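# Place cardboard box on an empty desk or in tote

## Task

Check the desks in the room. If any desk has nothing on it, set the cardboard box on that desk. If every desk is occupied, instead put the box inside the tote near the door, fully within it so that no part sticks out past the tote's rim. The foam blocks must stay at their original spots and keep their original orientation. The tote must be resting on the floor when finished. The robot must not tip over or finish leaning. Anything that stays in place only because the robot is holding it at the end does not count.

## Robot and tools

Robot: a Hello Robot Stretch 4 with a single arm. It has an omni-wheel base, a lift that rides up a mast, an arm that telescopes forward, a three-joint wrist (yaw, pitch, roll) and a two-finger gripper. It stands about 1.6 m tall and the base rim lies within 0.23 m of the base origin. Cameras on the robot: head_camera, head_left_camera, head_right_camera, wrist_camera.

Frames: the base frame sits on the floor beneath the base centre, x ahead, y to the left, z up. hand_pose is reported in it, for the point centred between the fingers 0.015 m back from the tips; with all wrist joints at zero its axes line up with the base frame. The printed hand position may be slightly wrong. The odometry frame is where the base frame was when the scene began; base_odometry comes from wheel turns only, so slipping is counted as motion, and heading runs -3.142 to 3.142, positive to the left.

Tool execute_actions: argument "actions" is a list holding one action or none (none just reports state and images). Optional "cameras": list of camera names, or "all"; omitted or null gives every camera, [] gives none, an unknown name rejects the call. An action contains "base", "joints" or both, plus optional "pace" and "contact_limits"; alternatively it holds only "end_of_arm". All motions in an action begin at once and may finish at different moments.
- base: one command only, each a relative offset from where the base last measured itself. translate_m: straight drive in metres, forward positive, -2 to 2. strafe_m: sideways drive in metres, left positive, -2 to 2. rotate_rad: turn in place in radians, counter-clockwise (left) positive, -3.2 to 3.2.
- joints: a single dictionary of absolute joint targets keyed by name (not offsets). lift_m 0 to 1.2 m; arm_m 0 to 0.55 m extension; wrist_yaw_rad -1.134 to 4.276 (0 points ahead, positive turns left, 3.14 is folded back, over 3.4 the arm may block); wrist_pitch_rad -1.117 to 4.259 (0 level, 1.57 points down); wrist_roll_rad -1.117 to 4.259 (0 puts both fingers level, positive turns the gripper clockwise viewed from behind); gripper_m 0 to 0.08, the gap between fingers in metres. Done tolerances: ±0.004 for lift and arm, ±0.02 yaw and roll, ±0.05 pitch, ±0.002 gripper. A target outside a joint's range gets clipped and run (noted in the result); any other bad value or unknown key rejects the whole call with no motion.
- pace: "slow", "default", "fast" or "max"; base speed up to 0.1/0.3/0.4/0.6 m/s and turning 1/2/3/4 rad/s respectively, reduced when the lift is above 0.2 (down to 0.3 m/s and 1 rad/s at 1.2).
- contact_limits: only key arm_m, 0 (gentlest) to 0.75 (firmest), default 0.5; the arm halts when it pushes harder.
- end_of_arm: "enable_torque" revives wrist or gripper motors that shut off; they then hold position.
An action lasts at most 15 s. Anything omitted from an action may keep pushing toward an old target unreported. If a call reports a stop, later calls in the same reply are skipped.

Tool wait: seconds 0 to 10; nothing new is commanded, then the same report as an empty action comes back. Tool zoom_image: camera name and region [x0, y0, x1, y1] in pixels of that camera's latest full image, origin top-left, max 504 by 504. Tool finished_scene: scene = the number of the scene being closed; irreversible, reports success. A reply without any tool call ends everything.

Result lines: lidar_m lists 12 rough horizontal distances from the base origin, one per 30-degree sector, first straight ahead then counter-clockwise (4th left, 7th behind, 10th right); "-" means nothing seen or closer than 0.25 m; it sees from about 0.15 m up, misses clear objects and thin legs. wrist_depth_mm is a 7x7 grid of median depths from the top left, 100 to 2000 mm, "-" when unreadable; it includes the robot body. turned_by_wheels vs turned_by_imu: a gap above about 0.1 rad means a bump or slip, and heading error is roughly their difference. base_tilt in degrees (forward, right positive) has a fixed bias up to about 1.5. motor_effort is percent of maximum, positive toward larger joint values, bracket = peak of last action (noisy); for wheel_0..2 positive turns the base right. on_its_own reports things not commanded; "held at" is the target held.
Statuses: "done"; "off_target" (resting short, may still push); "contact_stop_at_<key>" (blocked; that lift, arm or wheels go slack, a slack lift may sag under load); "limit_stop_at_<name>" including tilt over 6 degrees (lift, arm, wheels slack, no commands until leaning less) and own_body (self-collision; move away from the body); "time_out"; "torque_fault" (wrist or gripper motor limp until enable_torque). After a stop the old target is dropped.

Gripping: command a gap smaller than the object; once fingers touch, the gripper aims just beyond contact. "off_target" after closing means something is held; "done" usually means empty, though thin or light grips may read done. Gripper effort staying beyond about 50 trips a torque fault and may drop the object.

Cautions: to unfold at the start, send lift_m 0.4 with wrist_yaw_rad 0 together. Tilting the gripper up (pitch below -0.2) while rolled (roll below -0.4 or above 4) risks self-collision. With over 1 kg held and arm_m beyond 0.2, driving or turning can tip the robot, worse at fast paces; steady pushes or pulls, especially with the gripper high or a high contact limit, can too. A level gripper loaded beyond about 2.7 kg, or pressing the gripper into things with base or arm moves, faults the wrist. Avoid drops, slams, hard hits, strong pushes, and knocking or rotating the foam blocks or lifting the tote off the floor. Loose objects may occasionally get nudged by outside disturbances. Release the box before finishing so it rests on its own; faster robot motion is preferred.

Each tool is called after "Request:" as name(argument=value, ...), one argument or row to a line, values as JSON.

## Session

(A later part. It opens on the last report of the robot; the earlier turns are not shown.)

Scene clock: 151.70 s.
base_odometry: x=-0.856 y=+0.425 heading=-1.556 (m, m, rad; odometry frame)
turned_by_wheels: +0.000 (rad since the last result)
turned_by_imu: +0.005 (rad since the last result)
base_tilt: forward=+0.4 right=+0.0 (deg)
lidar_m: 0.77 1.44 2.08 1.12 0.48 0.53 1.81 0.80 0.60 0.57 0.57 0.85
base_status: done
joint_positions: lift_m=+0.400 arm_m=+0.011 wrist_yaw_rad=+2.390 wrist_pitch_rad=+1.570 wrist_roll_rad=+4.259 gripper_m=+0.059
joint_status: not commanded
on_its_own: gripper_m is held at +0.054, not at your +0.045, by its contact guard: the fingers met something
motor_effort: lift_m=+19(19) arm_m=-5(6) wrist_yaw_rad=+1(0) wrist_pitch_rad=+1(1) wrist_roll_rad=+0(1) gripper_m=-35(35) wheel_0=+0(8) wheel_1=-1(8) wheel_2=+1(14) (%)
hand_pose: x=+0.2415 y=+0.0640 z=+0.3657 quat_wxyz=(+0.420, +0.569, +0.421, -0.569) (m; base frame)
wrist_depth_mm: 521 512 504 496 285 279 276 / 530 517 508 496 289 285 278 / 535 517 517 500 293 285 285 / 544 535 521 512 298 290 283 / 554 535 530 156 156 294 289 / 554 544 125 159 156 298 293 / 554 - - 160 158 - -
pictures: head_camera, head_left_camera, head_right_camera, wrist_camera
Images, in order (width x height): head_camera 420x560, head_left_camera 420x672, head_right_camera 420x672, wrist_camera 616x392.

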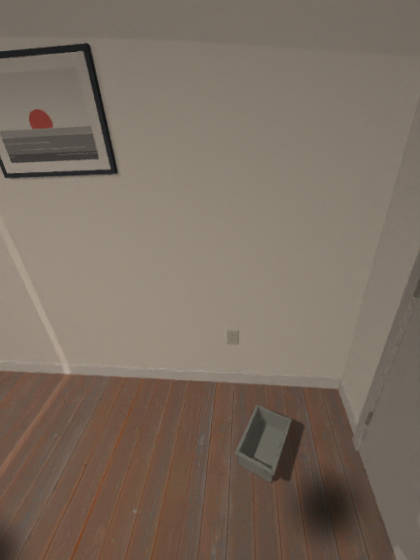

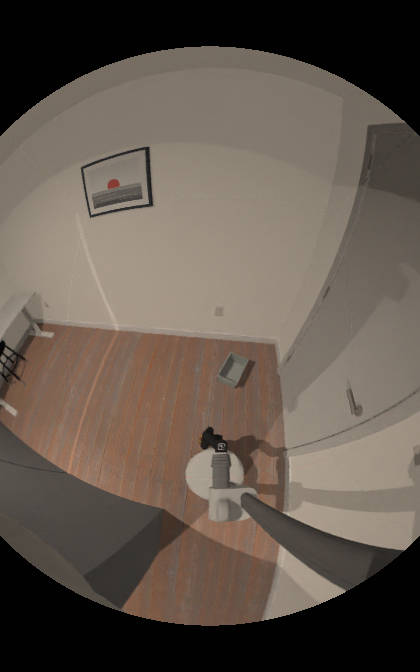

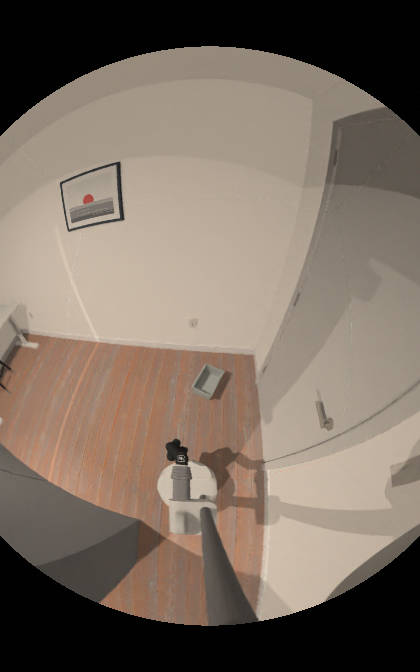

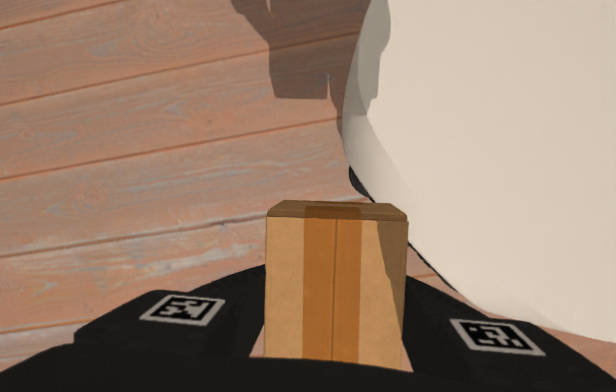

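Request:
execute_actions(
  actions=[
    {"base":{"translate_m":0.25},"joints":{"arm_m":0.2,"lift_m":0.5}},
  ],
  cameras=["head_camera","wrist_camera","head_right_camera"],
)

Scene clock: 161.43 s.
base_odometry: x=-0.852 y=+0.175 heading=-1.555 (m, m, rad; odometry frame)
turned_by_wheels: +0.000 (rad since the last result)
turned_by_imu: +0.003 (rad since the last result)
base_tilt: forward=+0.3 right=+0.0 (deg)
lidar_m: 0.54 1.14 1.70 1.86 0.82 0.68 1.90 0.81 0.59 0.53 0.63 0.54
base_status: done
joint_positions: lift_m=+0.500 arm_m=+0.199 wrist_yaw_rad=+2.390 wrist_pitch_rad=+1.570 wrist_roll_rad=+4.259 gripper_m=+0.059
joint_status: all done
on_its_own: gripper_m is held at +0.054, not at your +0.045, by its contact guard: the fingers met something
motor_effort: lift_m=+24(23) arm_m=+6(12) wrist_yaw_rad=+0(1) wrist_pitch_rad=+0(0) wrist_roll_rad=+0(1) gripper_m=-35(35) wheel_0=+3(10) wheel_1=+2(5) wheel_2=-1(11) (%)
hand_pose: x=+0.4295 y=+0.0640 z=+0.4653 quat_wxyz=(+0.420, +0.569, +0.421, -0.569) (m; base frame)
wrist_depth_mm: 539 603 591 597 580 564 366 / 564 615 603 597 580 469 368 / 627 621 603 603 591 508 384 / 647 627 621 603 603 591 436 / 647 640 634 156 156 597 585 / 661 640 125 158 156 597 591 / 676 - - 160 158 - -
pictures: head_camera, head_right_camera, wrist_camera
Images, in order (width x height): head_camera 420x560, head_right_camera 420x672, wrist_camera 616x392.

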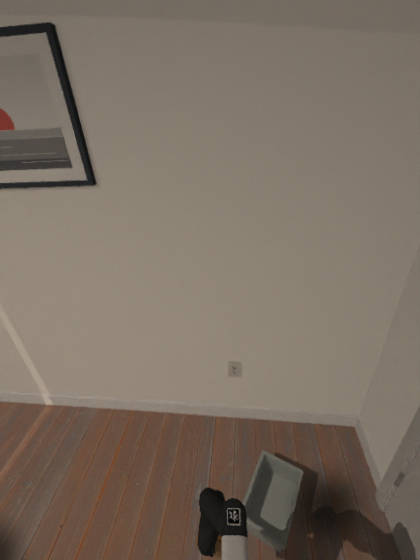

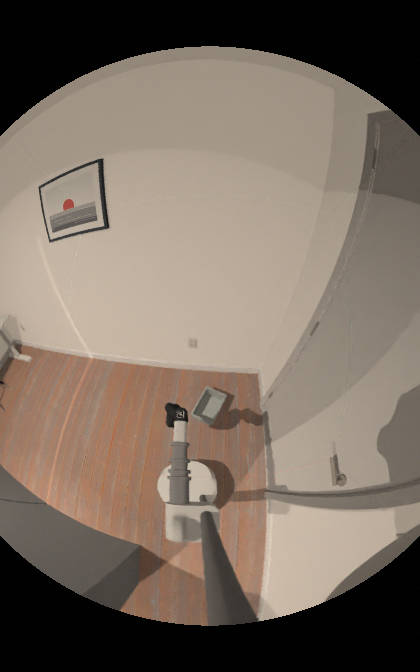

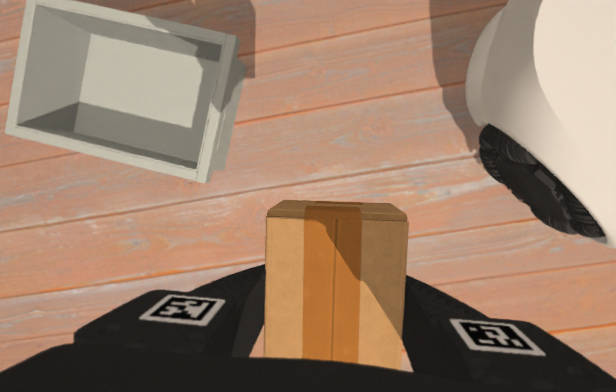

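Request:
execute_actions(
  actions=[
    {"base":{"rotate_rad":-0.345},"joints":{"arm_m":0.448,"wrist_yaw_rad":2.49,"lift_m":0.4},"pace":"slow"},
  ],
  cameras=["wrist_camera","head_right_camera"],
)

Scene clock: 193.77 s.
base_odometry: x=-0.852 y=+0.175 heading=-1.900 (m, m, rad; odometry frame)
turned_by_wheels: -0.344 (rad since the last result)
turned_by_imu: -0.348 (rad since the last result)
base_tilt: forward=+0.3 right=-0.1 (deg)
lidar_m: 0.54 0.58 1.25 2.20 1.25 0.71 0.69 1.27 0.72 0.57 0.54 0.69
base_status: done
joint_positions: lift_m=+0.400 arm_m=+0.447 wrist_yaw_rad=+2.490 wrist_pitch_rad=+1.570 wrist_roll_rad=+4.259 gripper_m=+0.059
joint_status: all done
on_its_own: gripper_m is held at +0.054, not at your +0.045, by its contact guard: the fingers met something
motor_effort: lift_m=+18(22) arm_m=+6(7) wrist_yaw_rad=+1(2) wrist_pitch_rad=+0(1) wrist_roll_rad=+1(1) gripper_m=-35(34) wheel_0=+3(6) wheel_1=+2(7) wheel_2=+4(7) (%)
hand_pose: x=+0.6707 y=+0.0696 z=+0.3658 quat_wxyz=(+0.448, +0.547, +0.448, -0.547) (m; base frame)
wrist_depth_mm: 517 504 504 496 484 477 469 / 521 517 508 496 492 480 473 / 535 517 508 504 462 484 480 / 535 530 517 504 462 496 488 / 544 535 466 157 155 500 492 / 517 539 125 159 156 504 496 / 473 - - 160 158 - -
pictures: head_right_camera, wrist_camera
Images, in order (width x height): head_right_camera 420x672, wrist_camera 616x392.

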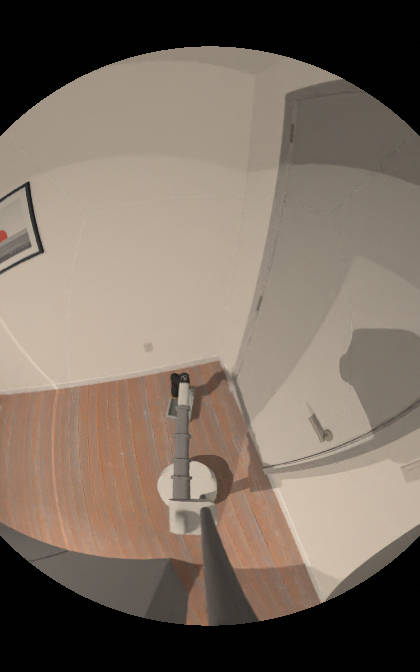

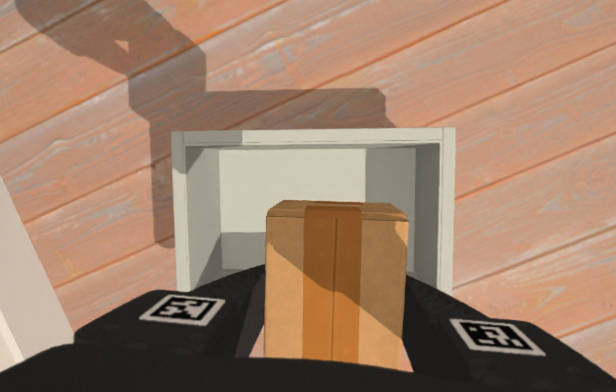

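Request:
execute_actions(
  actions=[
    {"joints":{"arm_m":0.467,"lift_m":0.22},"pace":"slow"},
  ],
  cameras=["wrist_camera","head_right_camera"],
)

Scene clock: 205.90 s.
base_odometry: x=-0.852 y=+0.175 heading=-1.900 (m, m, rad; odometry frame)
turned_by_wheels: +0.000 (rad since the last result)
turned_by_imu: +0.002 (rad since the last result)
base_tilt: forward=+0.4 right=+0.1 (deg)
lidar_m: 0.57 0.60 1.24 2.20 1.24 0.72 0.68 1.27 0.71 0.57 0.53 0.67
base_status: not commanded
joint_positions: lift_m=+0.220 arm_m=+0.466 wrist_yaw_rad=+2.490 wrist_pitch_rad=+1.570 wrist_roll_rad=+4.259 gripper_m=+0.059
joint_status: all done
on_its_own: gripper_m is held at +0.054, not at your +0.045, by its contact guard: the fingers met something
motor_effort: lift_m=+18(20) arm_m=+6(7) wrist_yaw_rad=+1(2) wrist_pitch_rad=+2(0) wrist_roll_rad=+0(0) gripper_m=-35(36) wheel_0=+3(3) wheel_1=+2(2) wheel_2=+4(4) (%)
hand_pose: x=+0.6897 y=+0.0696 z=+0.1858 quat_wxyz=(+0.448, +0.547, +0.448, -0.547) (m; base frame)
wrist_depth_mm: 338 332 325 320 315 310 304 / 345 336 329 322 315 310 306 / 345 238 332 324 319 267 206 / 351 259 334 329 320 312 213 / 355 259 342 157 156 314 214 / 362 229 125 158 156 250 208 / 366 - - 160 158 - -
pictures: head_right_camera, wrist_camera
Images, in order (width x height): head_right_camera 420x672, wrist_camera 616x392.

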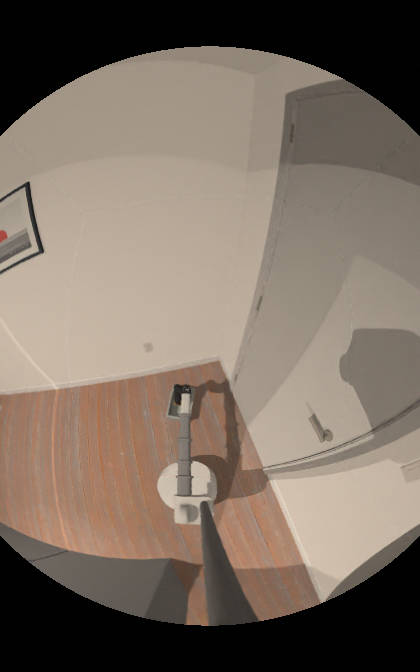

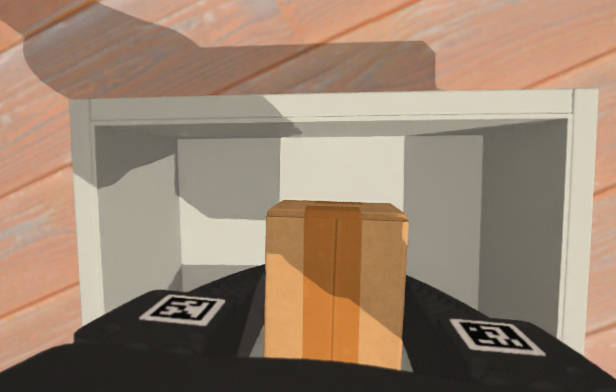

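Request:
execute_actions(
  actions=[
    {"joints":{"lift_m":0.104},"pace":"slow"},
  ],
  cameras=["wrist_camera"],
)

Scene clock: 215.77 s.
base_odometry: x=-0.852 y=+0.175 heading=-1.900 (m, m, rad; odometry frame)
turned_by_wheels: +0.000 (rad since the last result)
turned_by_imu: +0.001 (rad since the last result)
base_tilt: forward=+0.5 right=-0.2 (deg)
lidar_m: 0.56 0.59 1.24 2.18 1.25 0.71 0.71 1.28 0.69 0.58 0.54 0.71
base_status: not commanded
joint_positions: lift_m=+0.104 arm_m=+0.466 wrist_yaw_rad=+2.490 wrist_pitch_rad=+1.570 wrist_roll_rad=+4.259 gripper_m=+0.059
joint_status: all done
on_its_own: gripper_m is held at +0.054, not at your +0.045, by its contact guard: the fingers met something
motor_effort: lift_m=+18(14) arm_m=+6(6) wrist_yaw_rad=+1(1) wrist_pitch_rad=+0(1) wrist_roll_rad=+0(1) gripper_m=-35(34) wheel_0=+3(3) wheel_1=+2(2) wheel_2=+4(4) (%)
hand_pose: x=+0.6897 y=+0.0696 z=+0.0698 quat_wxyz=(+0.448, +0.547, +0.448, -0.547) (m; base frame)
wrist_depth_mm: 220 - - - - - - / 125 126 129 130 132 132 - / 180 218 214 211 208 204 200 / 180 221 216 212 209 206 204 / 180 223 221 156 155 209 206 / 180 219 125 159 156 209 206 / 169 - - 160 157 - -
pictures: wrist_camera
Images, in order (width x height): wrist_camera 616x392.

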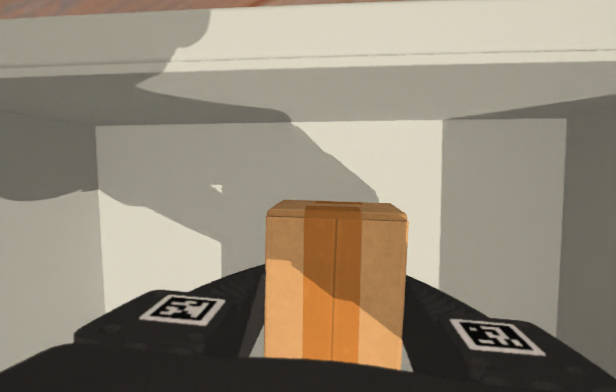

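Request:
execute_actions(
  actions=[
    {"joints":{"lift_m":0.098},"pace":"slow"},
  ],
  cameras=[],
)

Request:
execute_actions(
  actions=[
    {"joints":{"gripper_m":0.08}},
  ],
  cameras=[],
)

Request:
execute_actions(
  actions=[
    {"joints":{"lift_m":0.35}},
  ],
  cameras=["wrist_camera","head_right_camera"],
)

Scene clock: 223.33 s.
base_odometry: x=-0.852 y=+0.175 heading=-1.900 (m, m, rad; odometry frame)
turned_by_wheels: +0.000 (rad since the last result)
turned_by_imu: +0.001 (rad since the last result)
base_tilt: forward=+0.4 right=+0.0 (deg)
lidar_m: 0.57 0.62 1.25 2.19 1.26 0.71 0.71 1.27 0.71 0.58 0.55 0.69
base_status: not commanded
joint_positions: lift_m=+0.098 arm_m=+0.466 wrist_yaw_rad=+2.490 wrist_pitch_rad=+1.570 wrist_roll_rad=+4.259 gripper_m=+0.059
joint_status: all done
on_its_own: gripper_m is held at +0.054, not at your +0.045, by its contact guard: the fingers met something
motor_effort: lift_m=+18(21) arm_m=+6(6) wrist_yaw_rad=+0(2) wrist_pitch_rad=+0(1) wrist_roll_rad=+0(0) gripper_m=-35(35) wheel_0=+3(3) wheel_1=+2(2) wheel_2=+4(4) (%)
hand_pose: x=+0.6897 y=+0.0696 z=+0.0638 quat_wxyz=(+0.448, +0.547, +0.448, -0.547) (m; base frame)
wrist_depth_mm: - - - - - - - / 124 127 128 130 131 132 - / 180 212 208 204 202 198 196 / 180 216 211 205 202 200 197 / 180 218 214 157 156 203 200 / 180 217 125 158 155 204 202 / 169 - - 160 157 - -
pictures: none
No camera images: the call's "cameras" was empty. Leave "cameras" out to get every camera's image.

Scene clock: 224.27 s.
base_odometry: x=-0.852 y=+0.175 heading=-1.900 (m, m, rad; odometry frame)
turned_by_wheels: +0.000 (rad since the last result)
turned_by_imu: +0.000 (rad since the last result)
base_tilt: forward=+0.4 right=+0.1 (deg)
lidar_m: 0.56 0.59 1.25 2.18 1.24 0.69 0.69 1.26 0.72 0.58 0.55 0.69
base_status: not commanded
joint_positions: lift_m=+0.098 arm_m=+0.466 wrist_yaw_rad=+2.490 wrist_pitch_rad=+1.570 wrist_roll_rad=+4.259 gripper_m=+0.080
joint_status: all done
motor_effort: lift_m=+18(18) arm_m=+6(6) wrist_yaw_rad=+1(0) wrist_pitch_rad=+1(1) wrist_roll_rad=+1(0) gripper_m=+2(34) wheel_0=+3(3) wheel_1=+2(2) wheel_2=+4(4) (%)
hand_pose: x=+0.6897 y=+0.0696 z=+0.0638 quat_wxyz=(+0.448, +0.547, +0.448, -0.547) (m; base frame)
wrist_depth_mm: - - - - - - - / 125 127 129 131 132 132 - / 180 213 208 205 201 199 195 / 180 215 212 206 204 201 198 / 181 218 213 160 158 204 200 / 172 110 141 161 159 136 202 / - - 175 163 161 116 -
pictures: none
No camera images: the call's "cameras" was empty. Leave "cameras" out to get every camera's image.

Scene clock: 226.37 s.
base_odometry: x=-0.852 y=+0.175 heading=-1.900 (m, m, rad; odometry frame)
turned_by_wheels: +0.000 (rad since the last result)
turned_by_imu: +0.001 (rad since the last result)
base_tilt: forward=+0.4 right=+0.0 (deg)
lidar_m: 0.51 0.60 1.24 2.21 1.26 0.72 0.69 1.26 0.73 0.56 0.55 0.70
base_status: not commanded
joint_positions: lift_m=+0.350 arm_m=+0.466 wrist_yaw_rad=+2.490 wrist_pitch_rad=+1.570 wrist_roll_rad=+4.259 gripper_m=+0.080
joint_status: all done
motor_effort: lift_m=+24(25) arm_m=+6(6) wrist_yaw_rad=+1(1) wrist_pitch_rad=-2(1) wrist_roll_rad=+1(0) gripper_m=+3(2) wheel_0=+3(3) wheel_1=+2(2) wheel_2=+4(4) (%)
hand_pose: x=+0.6897 y=+0.0696 z=+0.3153 quat_wxyz=(+0.448, +0.547, +0.448, -0.547) (m; base frame)
wrist_depth_mm: 469 459 452 442 439 427 424 / 473 462 459 449 439 436 430 / 480 469 375 449 449 439 430 / 492 477 452 455 442 424 439 / 484 488 410 473 452 421 442 / 492 110 142 373 368 136 452 / - - 310 477 466 116 -
pictures: head_right_camera, wrist_camera
Images, in order (width x height): head_right_camera 420x672, wrist_camera 616x392.

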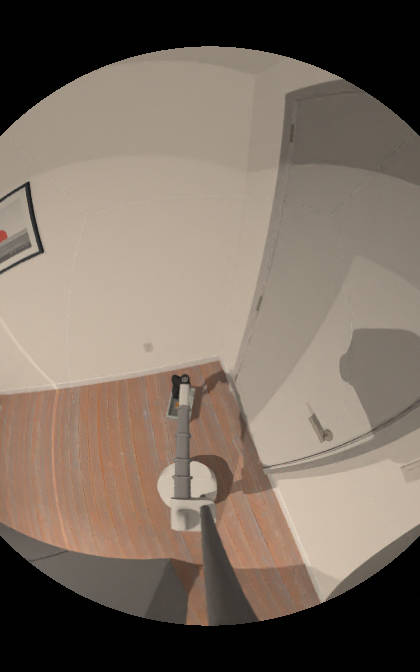

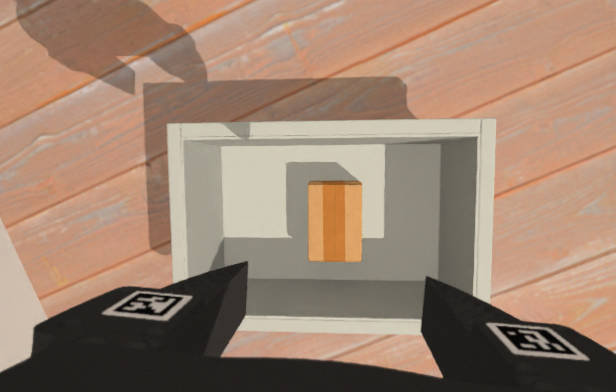

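Request:
finished_scene(
  scene=2,
)

The scene is finished: the task was done.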